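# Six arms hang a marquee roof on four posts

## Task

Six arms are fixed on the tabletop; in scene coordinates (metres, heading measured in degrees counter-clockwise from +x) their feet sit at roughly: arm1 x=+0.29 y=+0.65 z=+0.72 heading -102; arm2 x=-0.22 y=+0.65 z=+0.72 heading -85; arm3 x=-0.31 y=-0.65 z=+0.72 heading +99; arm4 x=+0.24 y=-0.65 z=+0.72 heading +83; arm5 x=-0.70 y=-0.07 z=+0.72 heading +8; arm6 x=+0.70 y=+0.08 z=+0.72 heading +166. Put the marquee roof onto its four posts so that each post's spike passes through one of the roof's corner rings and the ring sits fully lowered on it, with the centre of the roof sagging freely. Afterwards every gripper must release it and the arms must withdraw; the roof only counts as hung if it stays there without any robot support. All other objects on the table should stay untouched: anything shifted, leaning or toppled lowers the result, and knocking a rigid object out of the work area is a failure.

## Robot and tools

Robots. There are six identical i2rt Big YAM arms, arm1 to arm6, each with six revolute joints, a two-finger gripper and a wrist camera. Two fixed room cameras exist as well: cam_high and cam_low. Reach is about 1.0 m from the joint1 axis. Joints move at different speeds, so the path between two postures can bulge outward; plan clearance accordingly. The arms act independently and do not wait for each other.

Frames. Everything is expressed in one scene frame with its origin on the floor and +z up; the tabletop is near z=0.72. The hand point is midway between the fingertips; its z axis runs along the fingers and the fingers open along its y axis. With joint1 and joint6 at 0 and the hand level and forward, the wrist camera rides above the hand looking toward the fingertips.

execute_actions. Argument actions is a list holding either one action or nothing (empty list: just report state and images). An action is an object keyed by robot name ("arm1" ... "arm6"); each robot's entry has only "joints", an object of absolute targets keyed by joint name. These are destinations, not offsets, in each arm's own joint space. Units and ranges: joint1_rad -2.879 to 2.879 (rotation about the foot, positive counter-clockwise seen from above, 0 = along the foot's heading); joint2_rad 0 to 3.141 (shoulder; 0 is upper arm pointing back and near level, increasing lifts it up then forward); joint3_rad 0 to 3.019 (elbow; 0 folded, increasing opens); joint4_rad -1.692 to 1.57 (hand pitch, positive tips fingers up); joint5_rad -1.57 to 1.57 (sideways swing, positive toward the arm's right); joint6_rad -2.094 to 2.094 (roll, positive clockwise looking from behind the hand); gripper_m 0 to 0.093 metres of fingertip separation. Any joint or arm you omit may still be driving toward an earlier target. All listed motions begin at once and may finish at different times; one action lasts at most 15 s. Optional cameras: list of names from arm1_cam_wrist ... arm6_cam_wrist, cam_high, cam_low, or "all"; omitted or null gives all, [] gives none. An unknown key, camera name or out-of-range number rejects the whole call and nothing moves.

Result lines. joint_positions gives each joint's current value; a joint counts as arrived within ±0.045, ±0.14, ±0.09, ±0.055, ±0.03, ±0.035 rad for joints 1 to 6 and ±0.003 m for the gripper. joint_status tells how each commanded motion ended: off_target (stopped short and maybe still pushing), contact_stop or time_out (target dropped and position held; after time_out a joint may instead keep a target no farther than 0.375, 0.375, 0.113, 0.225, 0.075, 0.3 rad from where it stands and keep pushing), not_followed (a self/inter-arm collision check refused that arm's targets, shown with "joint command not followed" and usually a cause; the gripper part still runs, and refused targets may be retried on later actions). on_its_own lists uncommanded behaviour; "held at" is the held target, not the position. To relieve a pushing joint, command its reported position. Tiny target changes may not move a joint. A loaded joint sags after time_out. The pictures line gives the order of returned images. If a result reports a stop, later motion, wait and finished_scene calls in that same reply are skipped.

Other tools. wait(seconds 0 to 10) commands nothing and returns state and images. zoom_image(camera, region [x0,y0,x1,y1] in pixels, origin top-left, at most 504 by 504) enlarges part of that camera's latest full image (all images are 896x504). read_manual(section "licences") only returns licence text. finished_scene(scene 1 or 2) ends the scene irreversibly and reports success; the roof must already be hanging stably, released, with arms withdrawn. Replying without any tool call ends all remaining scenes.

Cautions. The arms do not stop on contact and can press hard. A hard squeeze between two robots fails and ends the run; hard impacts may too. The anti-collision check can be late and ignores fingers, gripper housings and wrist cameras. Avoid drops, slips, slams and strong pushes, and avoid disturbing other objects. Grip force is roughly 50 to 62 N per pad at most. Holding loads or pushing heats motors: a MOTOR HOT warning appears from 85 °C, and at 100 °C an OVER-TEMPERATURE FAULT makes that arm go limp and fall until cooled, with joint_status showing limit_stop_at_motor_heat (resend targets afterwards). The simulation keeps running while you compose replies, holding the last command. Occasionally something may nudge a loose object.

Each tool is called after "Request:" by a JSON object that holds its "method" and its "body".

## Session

Request:
{"method": "execute_actions", "body": {"actions": []}}

Scene clock: 0.00 s.
arm1.joint_positions: joint1_rad=+0.232 joint2_rad=+0.431 joint3_rad=+0.565 joint4_rad=-1.256 joint5_rad=+0.188 joint6_rad=-0.393 gripper_m=+0.095
arm1.joint_status: not commanded
arm1.hand: x=+0.2720 y=+0.4599 z=+0.9600 quat_wxyz=(-0.053, -0.528, -0.813, +0.239) (m; scene frame)
arm2.joint_positions: joint1_rad=-0.335 joint2_rad=+0.521 joint3_rad=+0.413 joint4_rad=-0.994 joint5_rad=-0.263 joint6_rad=+0.294 gripper_m=+0.094
arm2.joint_status: not commanded
arm2.hand: x=-0.2345 y=+0.4307 z=+0.8710 quat_wxyz=(-0.254, -0.830, -0.493, +0.068) (m; scene frame)
arm3.joint_positions: joint1_rad=+0.105 joint2_rad=+0.359 joint3_rad=+0.659 joint4_rad=-1.395 joint5_rad=+0.286 joint6_rad=+0.513 gripper_m=+0.095
arm3.joint_status: not commanded
arm3.hand: x=-0.3102 y=-0.4771 z=+0.9809 quat_wxyz=(-0.220, +0.570, -0.776, -0.159) (m; scene frame)
arm4.joint_positions: joint1_rad=-0.207 joint2_rad=+0.475 joint3_rad=+0.490 joint4_rad=-1.096 joint5_rad=-0.148 joint6_rad=-0.547 gripper_m=+0.094
arm4.joint_status: not commanded
arm4.hand: x=+0.2889 y=-0.4419 z=+0.8822 quat_wxyz=(-0.205, +0.760, -0.598, -0.150) (m; scene frame)
arm5.joint_positions: joint1_rad=+0.392 joint2_rad=+0.402 joint3_rad=+0.598 joint4_rad=-1.297 joint5_rad=+0.098 joint6_rad=+0.240 gripper_m=+0.095
arm5.joint_status: not commanded
arm5.hand: x=-0.5320 y=+0.0093 z=+0.9786 quat_wxyz=(-0.235, +0.131, -0.962, -0.044) (m; scene frame)
arm6.joint_positions: joint1_rad=-0.288 joint2_rad=+0.500 joint3_rad=+0.441 joint4_rad=-1.037 joint5_rad=-0.311 joint6_rad=-0.192 gripper_m=+0.095
arm6.joint_status: not commanded
arm6.hand: x=+0.4885 y=+0.1316 z=+0.8723 quat_wxyz=(+0.060, +0.956, -0.104, -0.270) (m; scene frame)
pictures: arm1_cam_wrist, arm2_cam_wrist, arm3_cam_wrist, arm4_cam_wrist, arm5_cam_wrist, arm6_cam_wrist, cam_high, cam_low
Images, in order (width x height): arm1_cam_wrist 896x504, arm2_cam_wrist 896x504, arm3_cam_wrist 896x504, arm4_cam_wrist 896x504, arm5_cam_wrist 896x504, arm6_cam_wrist 896x504, cam_high 896x504, cam_low 896x504.

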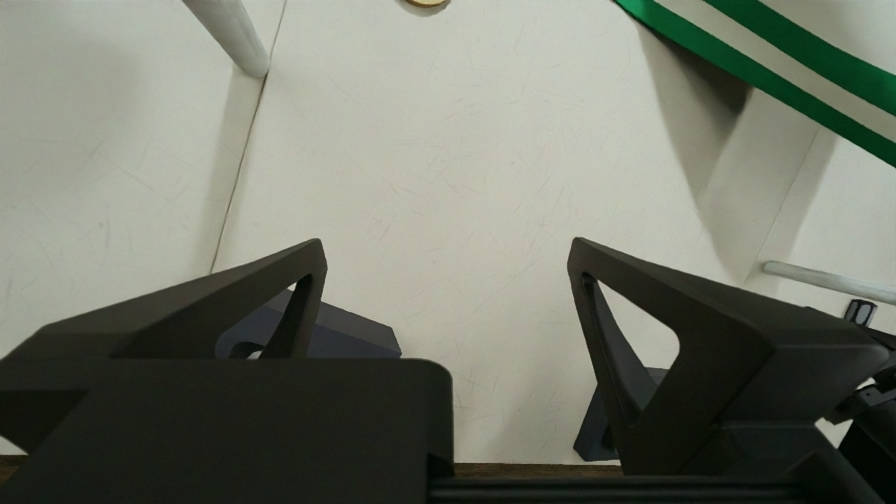

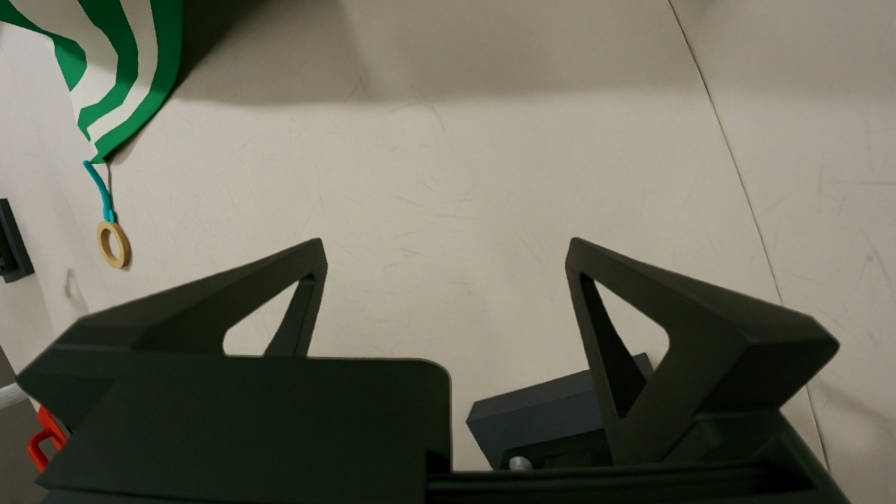

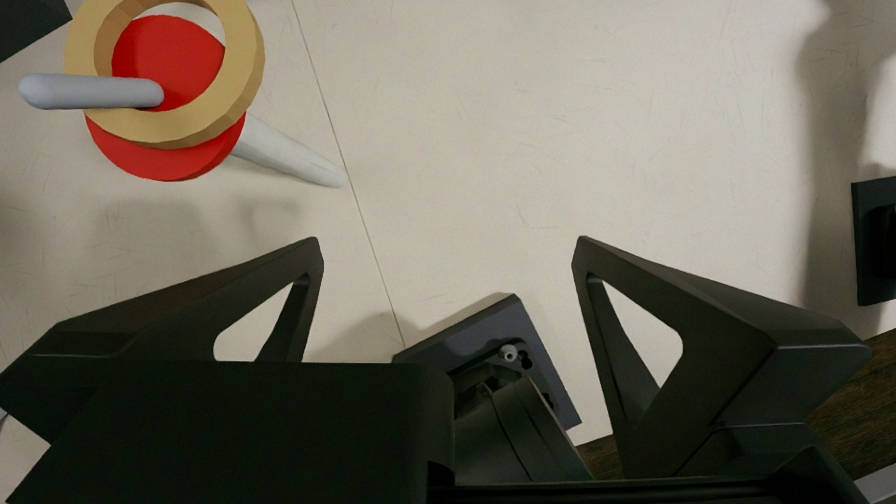

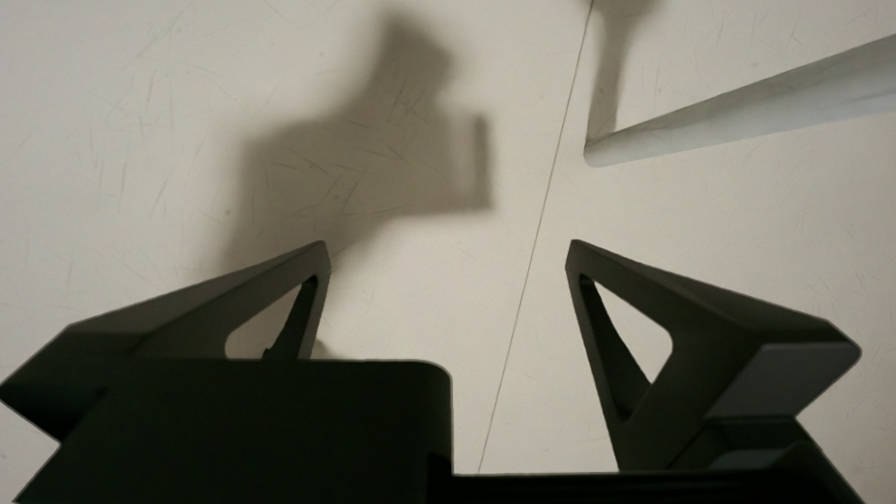

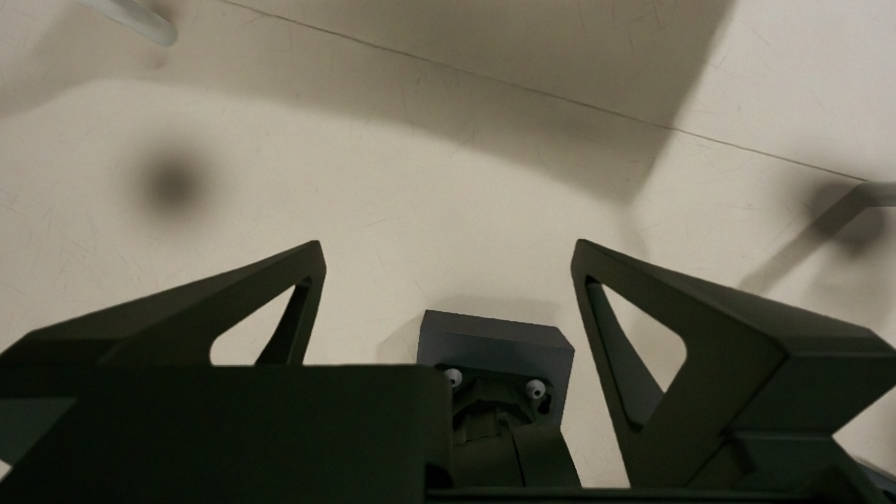

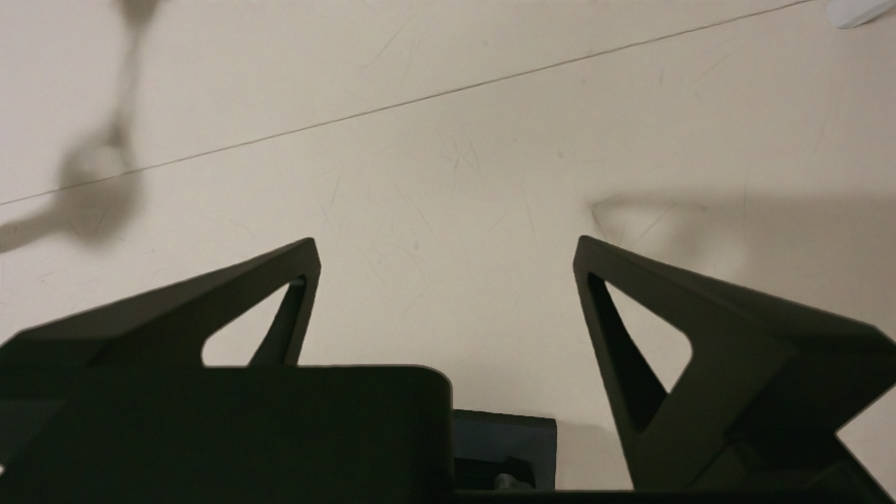

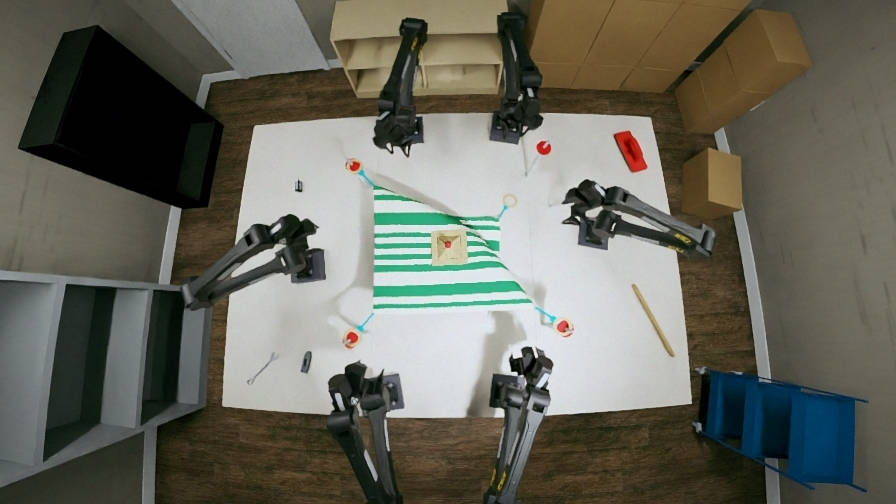

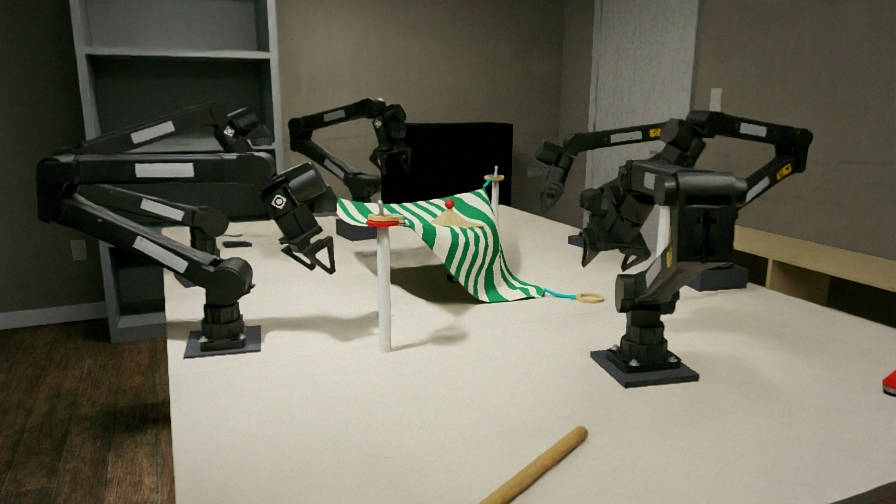

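Request:
{"method": "execute_actions", "body": {"actions": [{"arm6":{"joints":{"joint1_rad":-0.165,"joint2_rad":1.63,"joint3_rad":1.16,"joint4_rad":-1.06,"joint5_rad":0,"joint6_rad":-1.34}},"arm4":{"joints":{"joint1_rad":0.3,"joint4_rad":-1.4}},"arm1":{"joints":{"joint1_rad":-0.3,"joint4_rad":-1.55}},"arm3":{"joints":{"joint4_rad":-1.65,"joint1_rad":-0.15}},"arm2":{"joints":{"joint4_rad":-1.25}}}], "cameras": ["arm6_cam_wrist","cam_high","cam_low"]}}

Scene clock: 6.90 s.
arm1.joint_positions: joint1_rad=-0.296 joint2_rad=+0.431 joint3_rad=+0.565 joint4_rad=-1.532 joint5_rad=+0.188 joint6_rad=-0.393 gripper_m=+0.095
arm1.joint_status: all done
arm1.hand: x=+0.2062 y=+0.5528 z=+0.9395 quat_wxyz=(+0.058, -0.730, -0.670, +0.119) (m; scene frame)
arm2.joint_positions: joint1_rad=-0.335 joint2_rad=+0.521 joint3_rad=+0.413 joint4_rad=-1.235 joint5_rad=-0.263 joint6_rad=+0.294 gripper_m=+0.094
arm2.joint_status: all done
arm2.hand: x=-0.2201 y=+0.4830 z=+0.8514 quat_wxyz=(-0.171, -0.855, -0.489, -0.016) (m; scene frame)
arm3.joint_positions: joint1_rad=-0.145 joint2_rad=+0.359 joint3_rad=+0.659 joint4_rad=-1.638 joint5_rad=+0.286 joint6_rad=+0.513 gripper_m=+0.095
arm3.joint_status: all done
arm3.hand: x=-0.2660 y=-0.5373 z=+0.9615 quat_wxyz=(-0.183, +0.494, -0.850, -0.026) (m; scene frame)
arm4.joint_positions: joint1_rad=+0.297 joint2_rad=+0.475 joint3_rad=+0.490 joint4_rad=-1.389 joint5_rad=-0.148 joint6_rad=-0.547 gripper_m=+0.094
arm4.joint_status: all done
arm4.hand: x=+0.1928 y=-0.5104 z=+0.8583 quat_wxyz=(-0.042, +0.904, -0.409, -0.117) (m; scene frame)
arm5.joint_positions: joint1_rad=+0.392 joint2_rad=+0.402 joint3_rad=+0.598 joint4_rad=-1.297 joint5_rad=+0.098 joint6_rad=+0.240 gripper_m=+0.095
arm5.joint_status: not commanded
arm5.hand: x=-0.5320 y=+0.0093 z=+0.9786 quat_wxyz=(-0.235, +0.131, -0.962, -0.044) (m; scene frame)
arm6.joint_positions: joint1_rad=-0.174 joint2_rad=+1.634 joint3_rad=+1.114 joint4_rad=-1.058 joint5_rad=-0.003 joint6_rad=-1.327 gripper_m=+0.095
arm6.joint_status: all done
arm6.hand: x=+0.2872 y=+0.2407 z=+0.8044 quat_wxyz=(-0.001, +0.888, +0.459, +0.003) (m; scene frame)
pictures: arm6_cam_wrist, cam_high, cam_low
Images, in order (width x height): arm6_cam_wrist 896x504, cam_high 896x504, cam_low 896x504.

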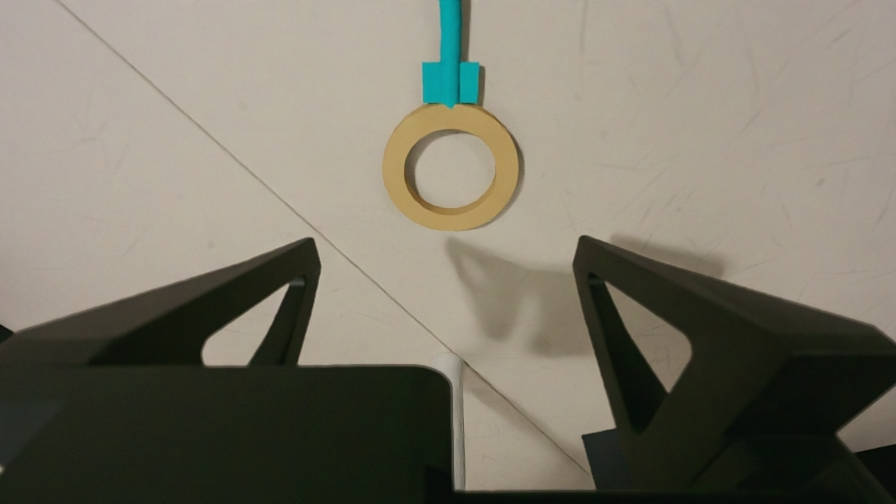

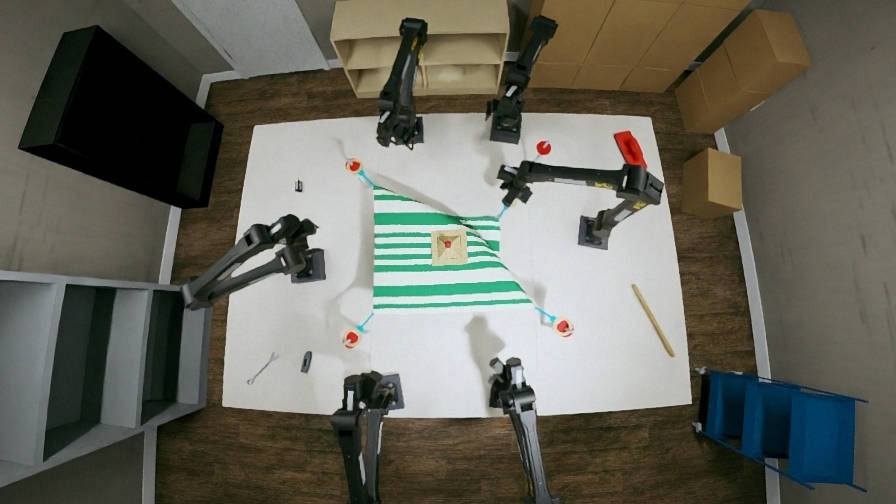

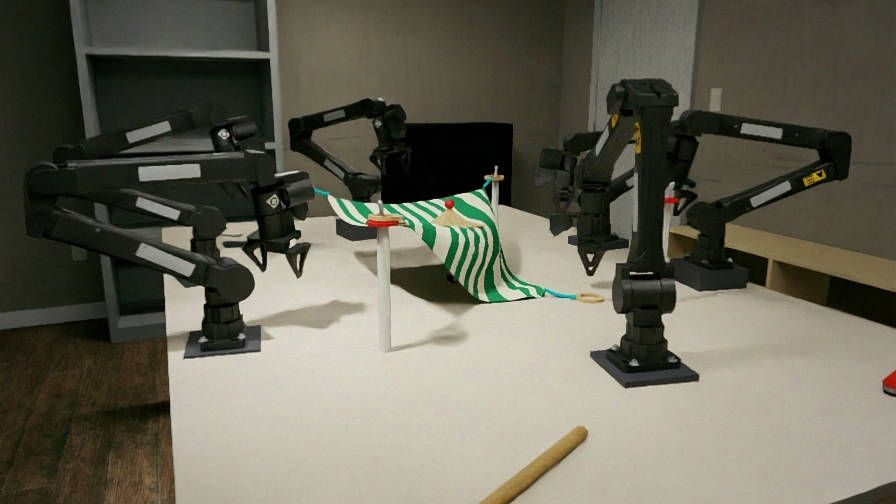

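Request:
{"method": "execute_actions", "body": {"actions": [{"arm6":{"joints":{"joint1_rad":-0.143,"joint2_rad":1.745,"joint3_rad":1.035,"joint4_rad":-0.856}}}], "cameras": ["arm6_cam_wrist"]}}

Request:
{"method": "execute_actions", "body": {"actions": [{"arm6":{"joints":{"gripper_m":0.03}}}], "cameras": ["arm6_cam_wrist","cam_low"]}}

Scene clock: 13.83 s.
arm1.joint_positions: joint1_rad=-0.296 joint2_rad=+0.431 joint3_rad=+0.565 joint4_rad=-1.532 joint5_rad=+0.188 joint6_rad=-0.393 gripper_m=+0.095
arm1.joint_status: not commanded
arm1.hand: x=+0.2062 y=+0.5528 z=+0.9395 quat_wxyz=(+0.058, -0.730, -0.670, +0.119) (m; scene frame)
arm2.joint_positions: joint1_rad=-0.335 joint2_rad=+0.521 joint3_rad=+0.413 joint4_rad=-1.235 joint5_rad=-0.263 joint6_rad=+0.294 gripper_m=+0.094
arm2.joint_status: not commanded
arm2.hand: x=-0.2201 y=+0.4830 z=+0.8514 quat_wxyz=(-0.171, -0.855, -0.489, -0.016) (m; scene frame)
arm3.joint_positions: joint1_rad=-0.145 joint2_rad=+0.359 joint3_rad=+0.659 joint4_rad=-1.638 joint5_rad=+0.286 joint6_rad=+0.513 gripper_m=+0.095
arm3.joint_status: not commanded
arm3.hand: x=-0.2660 y=-0.5373 z=+0.9615 quat_wxyz=(-0.183, +0.494, -0.850, -0.026) (m; scene frame)
arm4.joint_positions: joint1_rad=+0.297 joint2_rad=+0.475 joint3_rad=+0.490 joint4_rad=-1.389 joint5_rad=-0.148 joint6_rad=-0.547 gripper_m=+0.094
arm4.joint_status: not commanded
arm4.hand: x=+0.1928 y=-0.5104 z=+0.8583 quat_wxyz=(-0.042, +0.904, -0.409, -0.117) (m; scene frame)
arm5.joint_positions: joint1_rad=+0.392 joint2_rad=+0.402 joint3_rad=+0.598 joint4_rad=-1.297 joint5_rad=+0.098 joint6_rad=+0.240 gripper_m=+0.095
arm5.joint_status: not commanded
arm5.hand: x=-0.5320 y=+0.0093 z=+0.9786 quat_wxyz=(-0.235, +0.131, -0.962, -0.044) (m; scene frame)
arm6.joint_positions: joint1_rad=-0.154 joint2_rad=+1.746 joint3_rad=+1.037 joint4_rad=-0.865 joint5_rad=-0.003 joint6_rad=-1.328 gripper_m=+0.095
arm6.joint_status: all done
arm6.hand: x=+0.2836 y=+0.2332 z=+0.7328 quat_wxyz=(-0.003, +0.883, +0.469, +0.003) (m; scene frame)
pictures: arm6_cam_wrist
Images, in order (width x height): arm6_cam_wrist 896x504.

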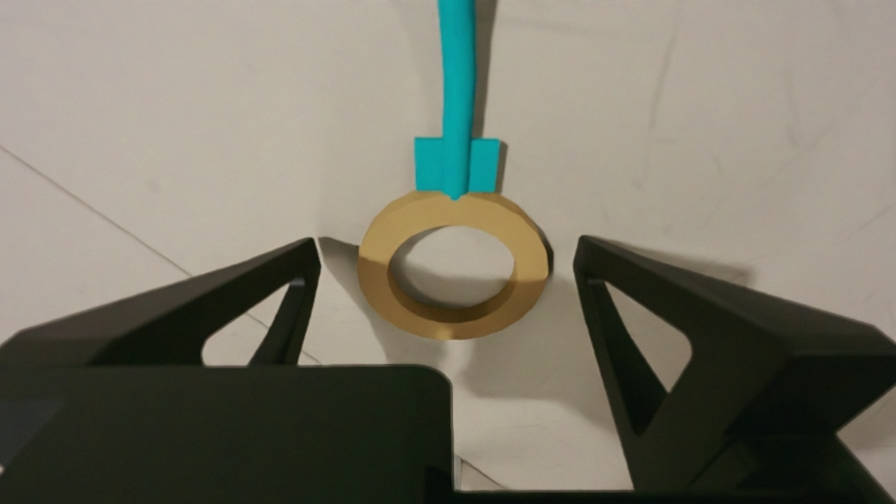

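Scene clock: 14.47 s.
arm1.joint_positions: joint1_rad=-0.296 joint2_rad=+0.431 joint3_rad=+0.565 joint4_rad=-1.532 joint5_rad=+0.188 joint6_rad=-0.393 gripper_m=+0.095
arm1.joint_status: not commanded
arm1.hand: x=+0.2062 y=+0.5528 z=+0.9395 quat_wxyz=(+0.058, -0.730, -0.670, +0.119) (m; scene frame)
arm2.joint_positions: joint1_rad=-0.335 joint2_rad=+0.521 joint3_rad=+0.413 joint4_rad=-1.235 joint5_rad=-0.263 joint6_rad=+0.294 gripper_m=+0.094
arm2.joint_status: not commanded
arm2.hand: x=-0.2201 y=+0.4830 z=+0.8514 quat_wxyz=(-0.171, -0.855, -0.489, -0.016) (m; scene frame)
arm3.joint_positions: joint1_rad=-0.145 joint2_rad=+0.359 joint3_rad=+0.659 joint4_rad=-1.638 joint5_rad=+0.286 joint6_rad=+0.513 gripper_m=+0.095
arm3.joint_status: not commanded
arm3.hand: x=-0.2660 y=-0.5373 z=+0.9615 quat_wxyz=(-0.183, +0.494, -0.850, -0.026) (m; scene frame)
arm4.joint_positions: joint1_rad=+0.297 joint2_rad=+0.475 joint3_rad=+0.490 joint4_rad=-1.389 joint5_rad=-0.148 joint6_rad=-0.547 gripper_m=+0.094
arm4.joint_status: not commanded
arm4.hand: x=+0.1928 y=-0.5104 z=+0.8583 quat_wxyz=(-0.042, +0.904, -0.409, -0.117) (m; scene frame)
arm5.joint_positions: joint1_rad=+0.392 joint2_rad=+0.402 joint3_rad=+0.598 joint4_rad=-1.297 joint5_rad=+0.098 joint6_rad=+0.240 gripper_m=+0.095
arm5.joint_status: not commanded
arm5.hand: x=-0.5320 y=+0.0093 z=+0.9786 quat_wxyz=(-0.235, +0.131, -0.962, -0.044) (m; scene frame)
arm6.joint_positions: joint1_rad=-0.154 joint2_rad=+1.746 joint3_rad=+1.037 joint4_rad=-0.865 joint5_rad=-0.003 joint6_rad=-1.329 gripper_m=+0.066
arm6.joint_status: gripper_m off_target (ended at +0.066, target +0.030)
arm6.hand: x=+0.2836 y=+0.2332 z=+0.7328 quat_wxyz=(-0.003, +0.883, +0.469, +0.003) (m; scene frame)
pictures: arm6_cam_wrist, cam_low
Images, in order (width x height): arm6_cam_wrist 896x504, cam_low 896x504.

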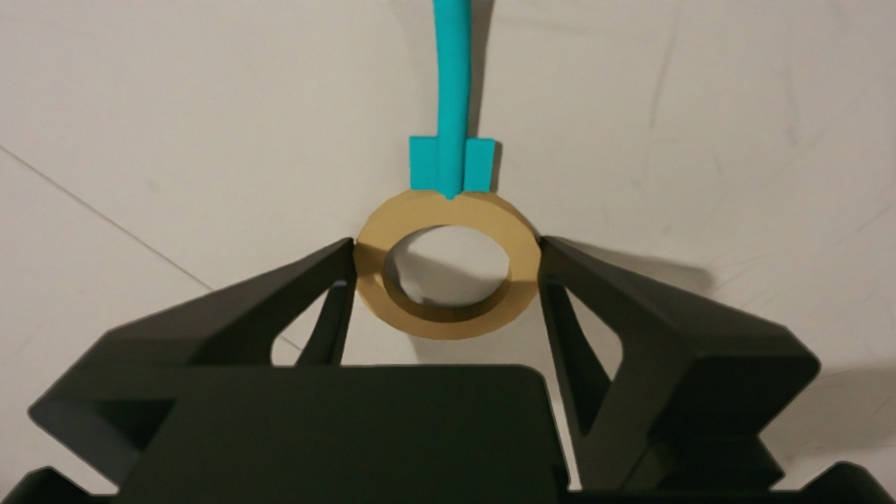

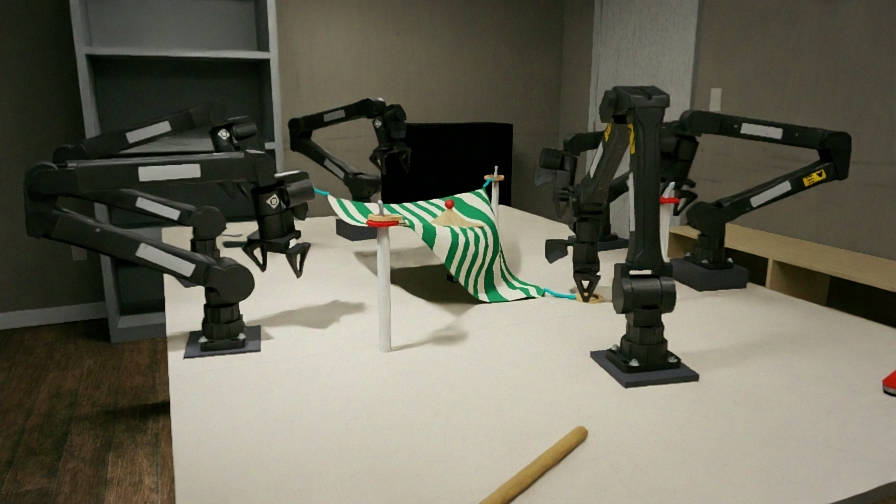

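Request:
{"method": "execute_actions", "body": {"actions": [{"arm6":{"joints":{"joint1_rad":-0.25,"joint2_rad":1.435,"joint3_rad":1.65,"joint4_rad":-1.68,"joint6_rad":-1.4}}}], "cameras": ["arm6_cam_wrist"]}}

Request:
{"method": "execute_actions", "body": {"actions": [{"arm6":{"joints":{"joint1_rad":-0.55,"joint6_rad":-1.62}}}], "cameras": ["arm6_cam_wrist","cam_low","cam_high"]}}

Scene clock: 18.73 s.
arm1.joint_positions: joint1_rad=-0.296 joint2_rad=+0.431 joint3_rad=+0.565 joint4_rad=-1.532 joint5_rad=+0.188 joint6_rad=-0.393 gripper_m=+0.095
arm1.joint_status: not commanded
arm1.hand: x=+0.2062 y=+0.5528 z=+0.9395 quat_wxyz=(+0.058, -0.730, -0.670, +0.119) (m; scene frame)
arm2.joint_positions: joint1_rad=-0.335 joint2_rad=+0.521 joint3_rad=+0.413 joint4_rad=-1.235 joint5_rad=-0.263 joint6_rad=+0.294 gripper_m=+0.094
arm2.joint_status: not commanded
arm2.hand: x=-0.2201 y=+0.4830 z=+0.8514 quat_wxyz=(-0.171, -0.855, -0.489, -0.016) (m; scene frame)
arm3.joint_positions: joint1_rad=-0.145 joint2_rad=+0.359 joint3_rad=+0.659 joint4_rad=-1.638 joint5_rad=+0.286 joint6_rad=+0.513 gripper_m=+0.095
arm3.joint_status: not commanded
arm3.hand: x=-0.2660 y=-0.5373 z=+0.9615 quat_wxyz=(-0.183, +0.494, -0.850, -0.026) (m; scene frame)
arm4.joint_positions: joint1_rad=+0.297 joint2_rad=+0.475 joint3_rad=+0.490 joint4_rad=-1.389 joint5_rad=-0.148 joint6_rad=-0.547 gripper_m=+0.094
arm4.joint_status: not commanded
arm4.hand: x=+0.1928 y=-0.5104 z=+0.8583 quat_wxyz=(-0.042, +0.904, -0.409, -0.117) (m; scene frame)
arm5.joint_positions: joint1_rad=+0.392 joint2_rad=+0.402 joint3_rad=+0.598 joint4_rad=-1.297 joint5_rad=+0.098 joint6_rad=+0.240 gripper_m=+0.095
arm5.joint_status: not commanded
arm5.hand: x=-0.5320 y=+0.0093 z=+0.9786 quat_wxyz=(-0.235, +0.131, -0.962, -0.044) (m; scene frame)
arm6.joint_positions: joint1_rad=-0.253 joint2_rad=+1.433 joint3_rad=+1.617 joint4_rad=-1.671 joint5_rad=-0.001 joint6_rad=-1.388 gripper_m=+0.066
arm6.joint_status: all done
arm6.hand: x=+0.3104 y=+0.2656 z=+1.0761 quat_wxyz=(-0.038, +0.891, +0.451, -0.024) (m; scene frame)
pictures: arm6_cam_wrist
Images, in order (width x height): arm6_cam_wrist 896x504.

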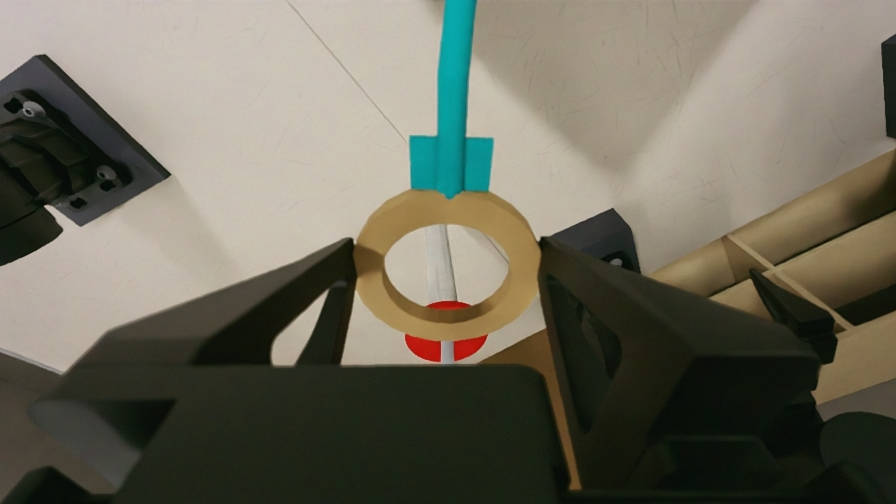

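Scene clock: 19.93 s.
arm1.joint_positions: joint1_rad=-0.296 joint2_rad=+0.431 joint3_rad=+0.565 joint4_rad=-1.532 joint5_rad=+0.188 joint6_rad=-0.393 gripper_m=+0.095
arm1.joint_status: not commanded
arm1.hand: x=+0.2062 y=+0.5528 z=+0.9395 quat_wxyz=(+0.058, -0.730, -0.670, +0.119) (m; scene frame)
arm2.joint_positions: joint1_rad=-0.335 joint2_rad=+0.521 joint3_rad=+0.413 joint4_rad=-1.235 joint5_rad=-0.263 joint6_rad=+0.294 gripper_m=+0.094
arm2.joint_status: not commanded
arm2.hand: x=-0.2201 y=+0.4830 z=+0.8514 quat_wxyz=(-0.171, -0.855, -0.489, -0.016) (m; scene frame)
arm3.joint_positions: joint1_rad=-0.145 joint2_rad=+0.359 joint3_rad=+0.659 joint4_rad=-1.638 joint5_rad=+0.286 joint6_rad=+0.513 gripper_m=+0.095
arm3.joint_status: not commanded
arm3.hand: x=-0.2660 y=-0.5373 z=+0.9615 quat_wxyz=(-0.183, +0.494, -0.850, -0.026) (m; scene frame)
arm4.joint_positions: joint1_rad=+0.297 joint2_rad=+0.475 joint3_rad=+0.490 joint4_rad=-1.389 joint5_rad=-0.148 joint6_rad=-0.547 gripper_m=+0.094
arm4.joint_status: not commanded
arm4.hand: x=+0.1928 y=-0.5104 z=+0.8583 quat_wxyz=(-0.042, +0.904, -0.409, -0.117) (m; scene frame)
arm5.joint_positions: joint1_rad=+0.392 joint2_rad=+0.402 joint3_rad=+0.598 joint4_rad=-1.297 joint5_rad=+0.098 joint6_rad=+0.240 gripper_m=+0.095
arm5.joint_status: not commanded
arm5.hand: x=-0.5320 y=+0.0093 z=+0.9786 quat_wxyz=(-0.235, +0.131, -0.962, -0.044) (m; scene frame)
arm6.joint_positions: joint1_rad=-0.546 joint2_rad=+1.433 joint3_rad=+1.617 joint4_rad=-1.671 joint5_rad=-0.011 joint6_rad=-1.606 gripper_m=+0.066
arm6.joint_status: all done
arm6.hand: x=+0.3807 y=+0.3690 z=+1.0772 quat_wxyz=(-0.041, +0.908, +0.417, -0.019) (m; scene frame)
pictures: arm6_cam_wrist, cam_high, cam_low
Images, in order (width x height): arm6_cam_wrist 896x504, cam_high 896x504, cam_low 896x504.

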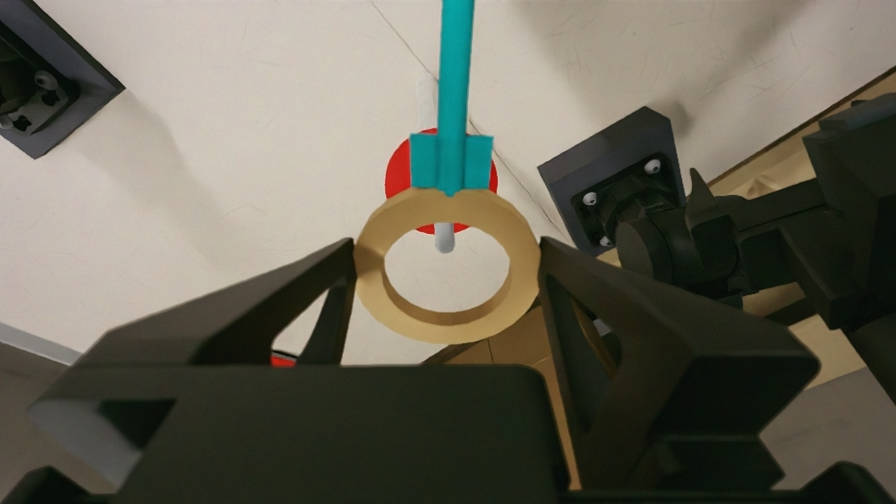

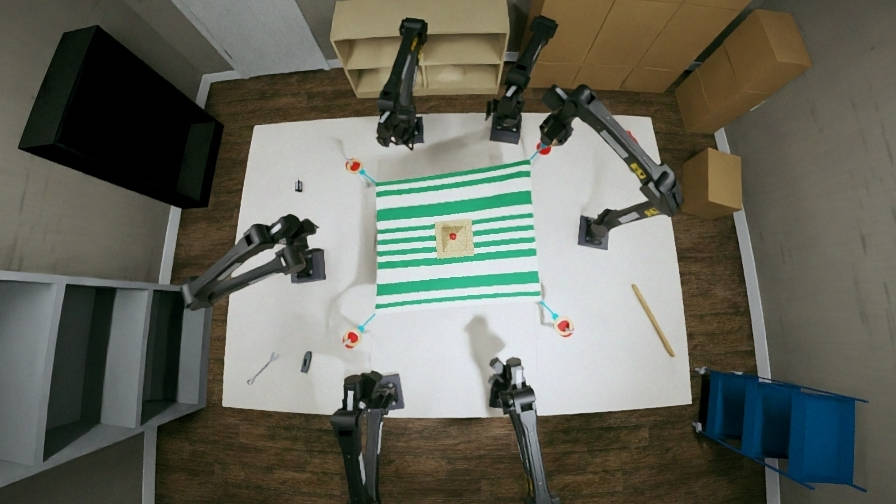

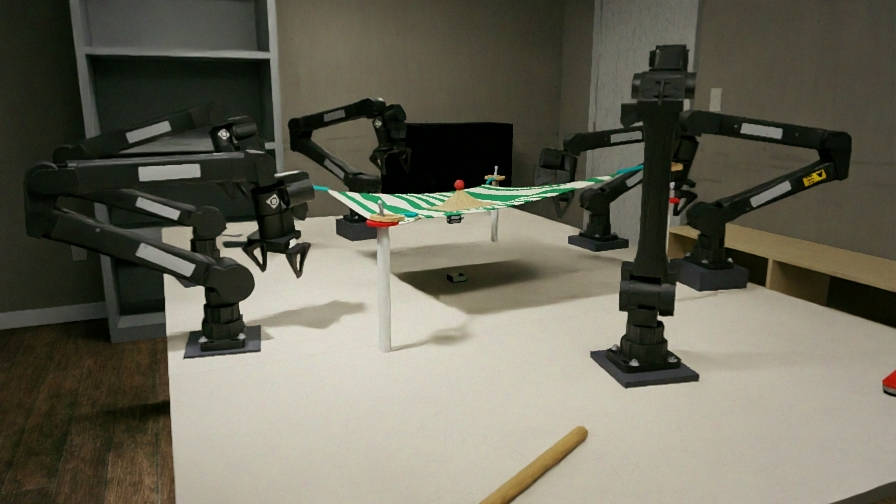

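Request:
{"method": "execute_actions", "body": {"actions": [{"arm6":{"joints":{"joint1_rad":-0.61,"joint2_rad":1.475,"joint3_rad":1.565}}}], "cameras": ["arm6_cam_wrist"]}}

Scene clock: 23.33 s.
arm1.joint_positions: joint1_rad=-0.296 joint2_rad=+0.431 joint3_rad=+0.565 joint4_rad=-1.532 joint5_rad=+0.188 joint6_rad=-0.393 gripper_m=+0.095
arm1.joint_status: not commanded
arm1.hand: x=+0.2062 y=+0.5528 z=+0.9395 quat_wxyz=(+0.058, -0.730, -0.670, +0.119) (m; scene frame)
arm2.joint_positions: joint1_rad=-0.335 joint2_rad=+0.521 joint3_rad=+0.413 joint4_rad=-1.235 joint5_rad=-0.263 joint6_rad=+0.294 gripper_m=+0.094
arm2.joint_status: not commanded
arm2.hand: x=-0.2201 y=+0.4830 z=+0.8514 quat_wxyz=(-0.171, -0.855, -0.489, -0.016) (m; scene frame)
arm3.joint_positions: joint1_rad=-0.145 joint2_rad=+0.359 joint3_rad=+0.659 joint4_rad=-1.638 joint5_rad=+0.286 joint6_rad=+0.513 gripper_m=+0.095
arm3.joint_status: not commanded
arm3.hand: x=-0.2660 y=-0.5373 z=+0.9615 quat_wxyz=(-0.183, +0.494, -0.850, -0.026) (m; scene frame)
arm4.joint_positions: joint1_rad=+0.297 joint2_rad=+0.475 joint3_rad=+0.490 joint4_rad=-1.389 joint5_rad=-0.148 joint6_rad=-0.547 gripper_m=+0.094
arm4.joint_status: not commanded
arm4.hand: x=+0.1928 y=-0.5104 z=+0.8583 quat_wxyz=(-0.042, +0.904, -0.409, -0.117) (m; scene frame)
arm5.joint_positions: joint1_rad=+0.392 joint2_rad=+0.402 joint3_rad=+0.598 joint4_rad=-1.297 joint5_rad=+0.098 joint6_rad=+0.240 gripper_m=+0.095
arm5.joint_status: not commanded
arm5.hand: x=-0.5320 y=+0.0093 z=+0.9786 quat_wxyz=(-0.235, +0.131, -0.962, -0.044) (m; scene frame)
arm6.joint_positions: joint1_rad=-0.583 joint2_rad=+1.474 joint3_rad=+1.572 joint4_rad=-1.672 joint5_rad=-0.013 joint6_rad=-1.607 gripper_m=+0.066
arm6.joint_status: all done
arm6.hand: x=+0.3920 y=+0.3799 z=+1.0428 quat_wxyz=(-0.001, +0.916, +0.401, -0.003) (m; scene frame)
pictures: arm6_cam_wrist
Images, in order (width x height): arm6_cam_wrist 896x504.

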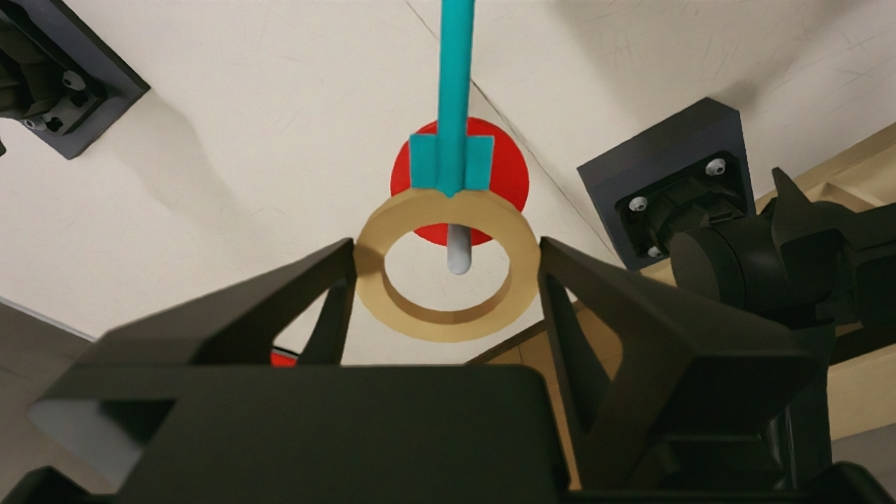

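Request:
{"method": "execute_actions", "body": {"actions": [{"arm6":{"joints":{"joint3_rad":1.47,"joint4_rad":-1.56}}}], "cameras": ["arm6_cam_wrist"]}}

Request:
{"method": "execute_actions", "body": {"actions": [{"arm6":{"joints":{"joint1_rad":-0.535,"joint3_rad":1.44,"joint4_rad":-1.54}}}], "cameras": ["arm6_cam_wrist","cam_low"]}}

Scene clock: 26.47 s.
arm1.joint_positions: joint1_rad=-0.296 joint2_rad=+0.431 joint3_rad=+0.565 joint4_rad=-1.532 joint5_rad=+0.188 joint6_rad=-0.393 gripper_m=+0.095
arm1.joint_status: not commanded
arm1.hand: x=+0.2062 y=+0.5528 z=+0.9395 quat_wxyz=(+0.058, -0.730, -0.670, +0.119) (m; scene frame)
arm2.joint_positions: joint1_rad=-0.335 joint2_rad=+0.521 joint3_rad=+0.413 joint4_rad=-1.235 joint5_rad=-0.263 joint6_rad=+0.294 gripper_m=+0.094
arm2.joint_status: not commanded
arm2.hand: x=-0.2201 y=+0.4830 z=+0.8514 quat_wxyz=(-0.171, -0.855, -0.489, -0.016) (m; scene frame)
arm3.joint_positions: joint1_rad=-0.145 joint2_rad=+0.359 joint3_rad=+0.659 joint4_rad=-1.638 joint5_rad=+0.286 joint6_rad=+0.513 gripper_m=+0.095
arm3.joint_status: not commanded
arm3.hand: x=-0.2660 y=-0.5373 z=+0.9615 quat_wxyz=(-0.183, +0.494, -0.850, -0.026) (m; scene frame)
arm4.joint_positions: joint1_rad=+0.297 joint2_rad=+0.475 joint3_rad=+0.490 joint4_rad=-1.389 joint5_rad=-0.148 joint6_rad=-0.547 gripper_m=+0.094
arm4.joint_status: not commanded
arm4.hand: x=+0.1928 y=-0.5104 z=+0.8583 quat_wxyz=(-0.042, +0.904, -0.409, -0.117) (m; scene frame)
arm5.joint_positions: joint1_rad=+0.392 joint2_rad=+0.402 joint3_rad=+0.598 joint4_rad=-1.297 joint5_rad=+0.098 joint6_rad=+0.240 gripper_m=+0.095
arm5.joint_status: not commanded
arm5.hand: x=-0.5320 y=+0.0093 z=+0.9786 quat_wxyz=(-0.235, +0.131, -0.962, -0.044) (m; scene frame)
arm6.joint_positions: joint1_rad=-0.583 joint2_rad=+1.473 joint3_rad=+1.475 joint4_rad=-1.569 joint5_rad=-0.013 joint6_rad=-1.608 gripper_m=+0.066
arm6.joint_status: all done
arm6.hand: x=+0.3898 y=+0.3825 z=+1.0068 quat_wxyz=(-0.005, +0.916, +0.402, -0.005) (m; scene frame)
pictures: arm6_cam_wrist
Images, in order (width x height): arm6_cam_wrist 896x504.

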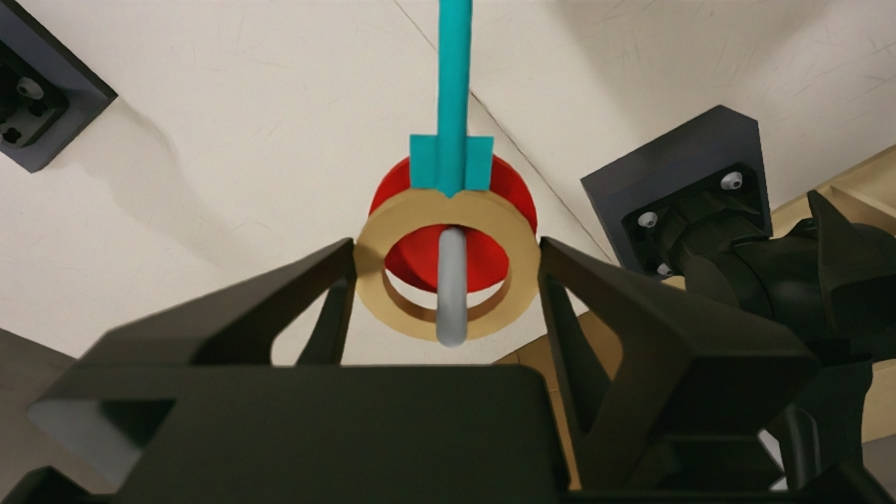

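Scene clock: 27.17 s.
arm1.joint_positions: joint1_rad=-0.296 joint2_rad=+0.431 joint3_rad=+0.565 joint4_rad=-1.532 joint5_rad=+0.188 joint6_rad=-0.393 gripper_m=+0.095
arm1.joint_status: not commanded
arm1.hand: x=+0.2062 y=+0.5528 z=+0.9395 quat_wxyz=(+0.058, -0.730, -0.670, +0.119) (m; scene frame)
arm2.joint_positions: joint1_rad=-0.335 joint2_rad=+0.521 joint3_rad=+0.413 joint4_rad=-1.235 joint5_rad=-0.263 joint6_rad=+0.294 gripper_m=+0.094
arm2.joint_status: not commanded
arm2.hand: x=-0.2201 y=+0.4830 z=+0.8514 quat_wxyz=(-0.171, -0.855, -0.489, -0.016) (m; scene frame)
arm3.joint_positions: joint1_rad=-0.145 joint2_rad=+0.359 joint3_rad=+0.659 joint4_rad=-1.638 joint5_rad=+0.286 joint6_rad=+0.513 gripper_m=+0.095
arm3.joint_status: not commanded
arm3.hand: x=-0.2660 y=-0.5373 z=+0.9615 quat_wxyz=(-0.183, +0.494, -0.850, -0.026) (m; scene frame)
arm4.joint_positions: joint1_rad=+0.297 joint2_rad=+0.475 joint3_rad=+0.490 joint4_rad=-1.389 joint5_rad=-0.148 joint6_rad=-0.547 gripper_m=+0.094
arm4.joint_status: not commanded
arm4.hand: x=+0.1928 y=-0.5104 z=+0.8583 quat_wxyz=(-0.042, +0.904, -0.409, -0.117) (m; scene frame)
arm5.joint_positions: joint1_rad=+0.392 joint2_rad=+0.402 joint3_rad=+0.598 joint4_rad=-1.297 joint5_rad=+0.098 joint6_rad=+0.240 gripper_m=+0.095
arm5.joint_status: not commanded
arm5.hand: x=-0.5320 y=+0.0093 z=+0.9786 quat_wxyz=(-0.235, +0.131, -0.962, -0.044) (m; scene frame)
arm6.joint_positions: joint1_rad=-0.535 joint2_rad=+1.471 joint3_rad=+1.461 joint4_rad=-1.550 joint5_rad=-0.007 joint6_rad=-1.610 gripper_m=+0.066
arm6.joint_status: all done
arm6.hand: x=+0.3754 y=+0.3686 z=+1.0019 quat_wxyz=(-0.009, +0.905, +0.424, -0.004) (m; scene frame)
pictures: arm6_cam_wrist, cam_low
Images, in order (width x height): arm6_cam_wrist 896x504, cam_low 896x504.

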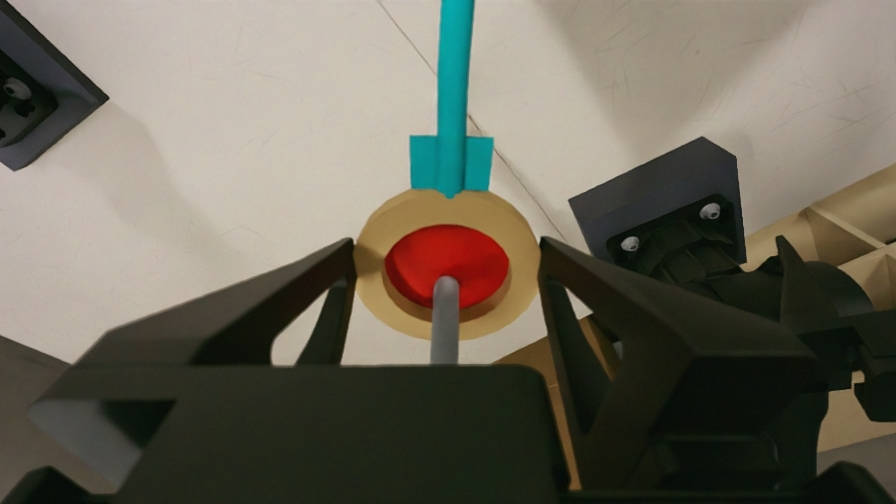

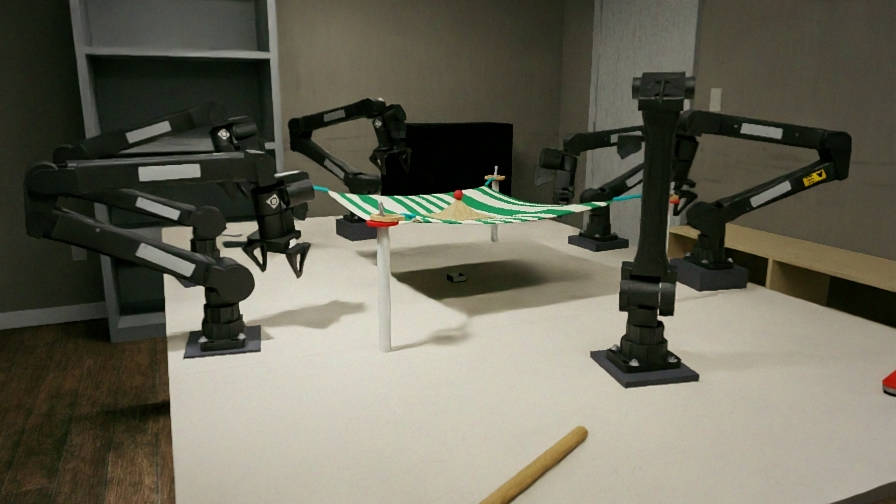

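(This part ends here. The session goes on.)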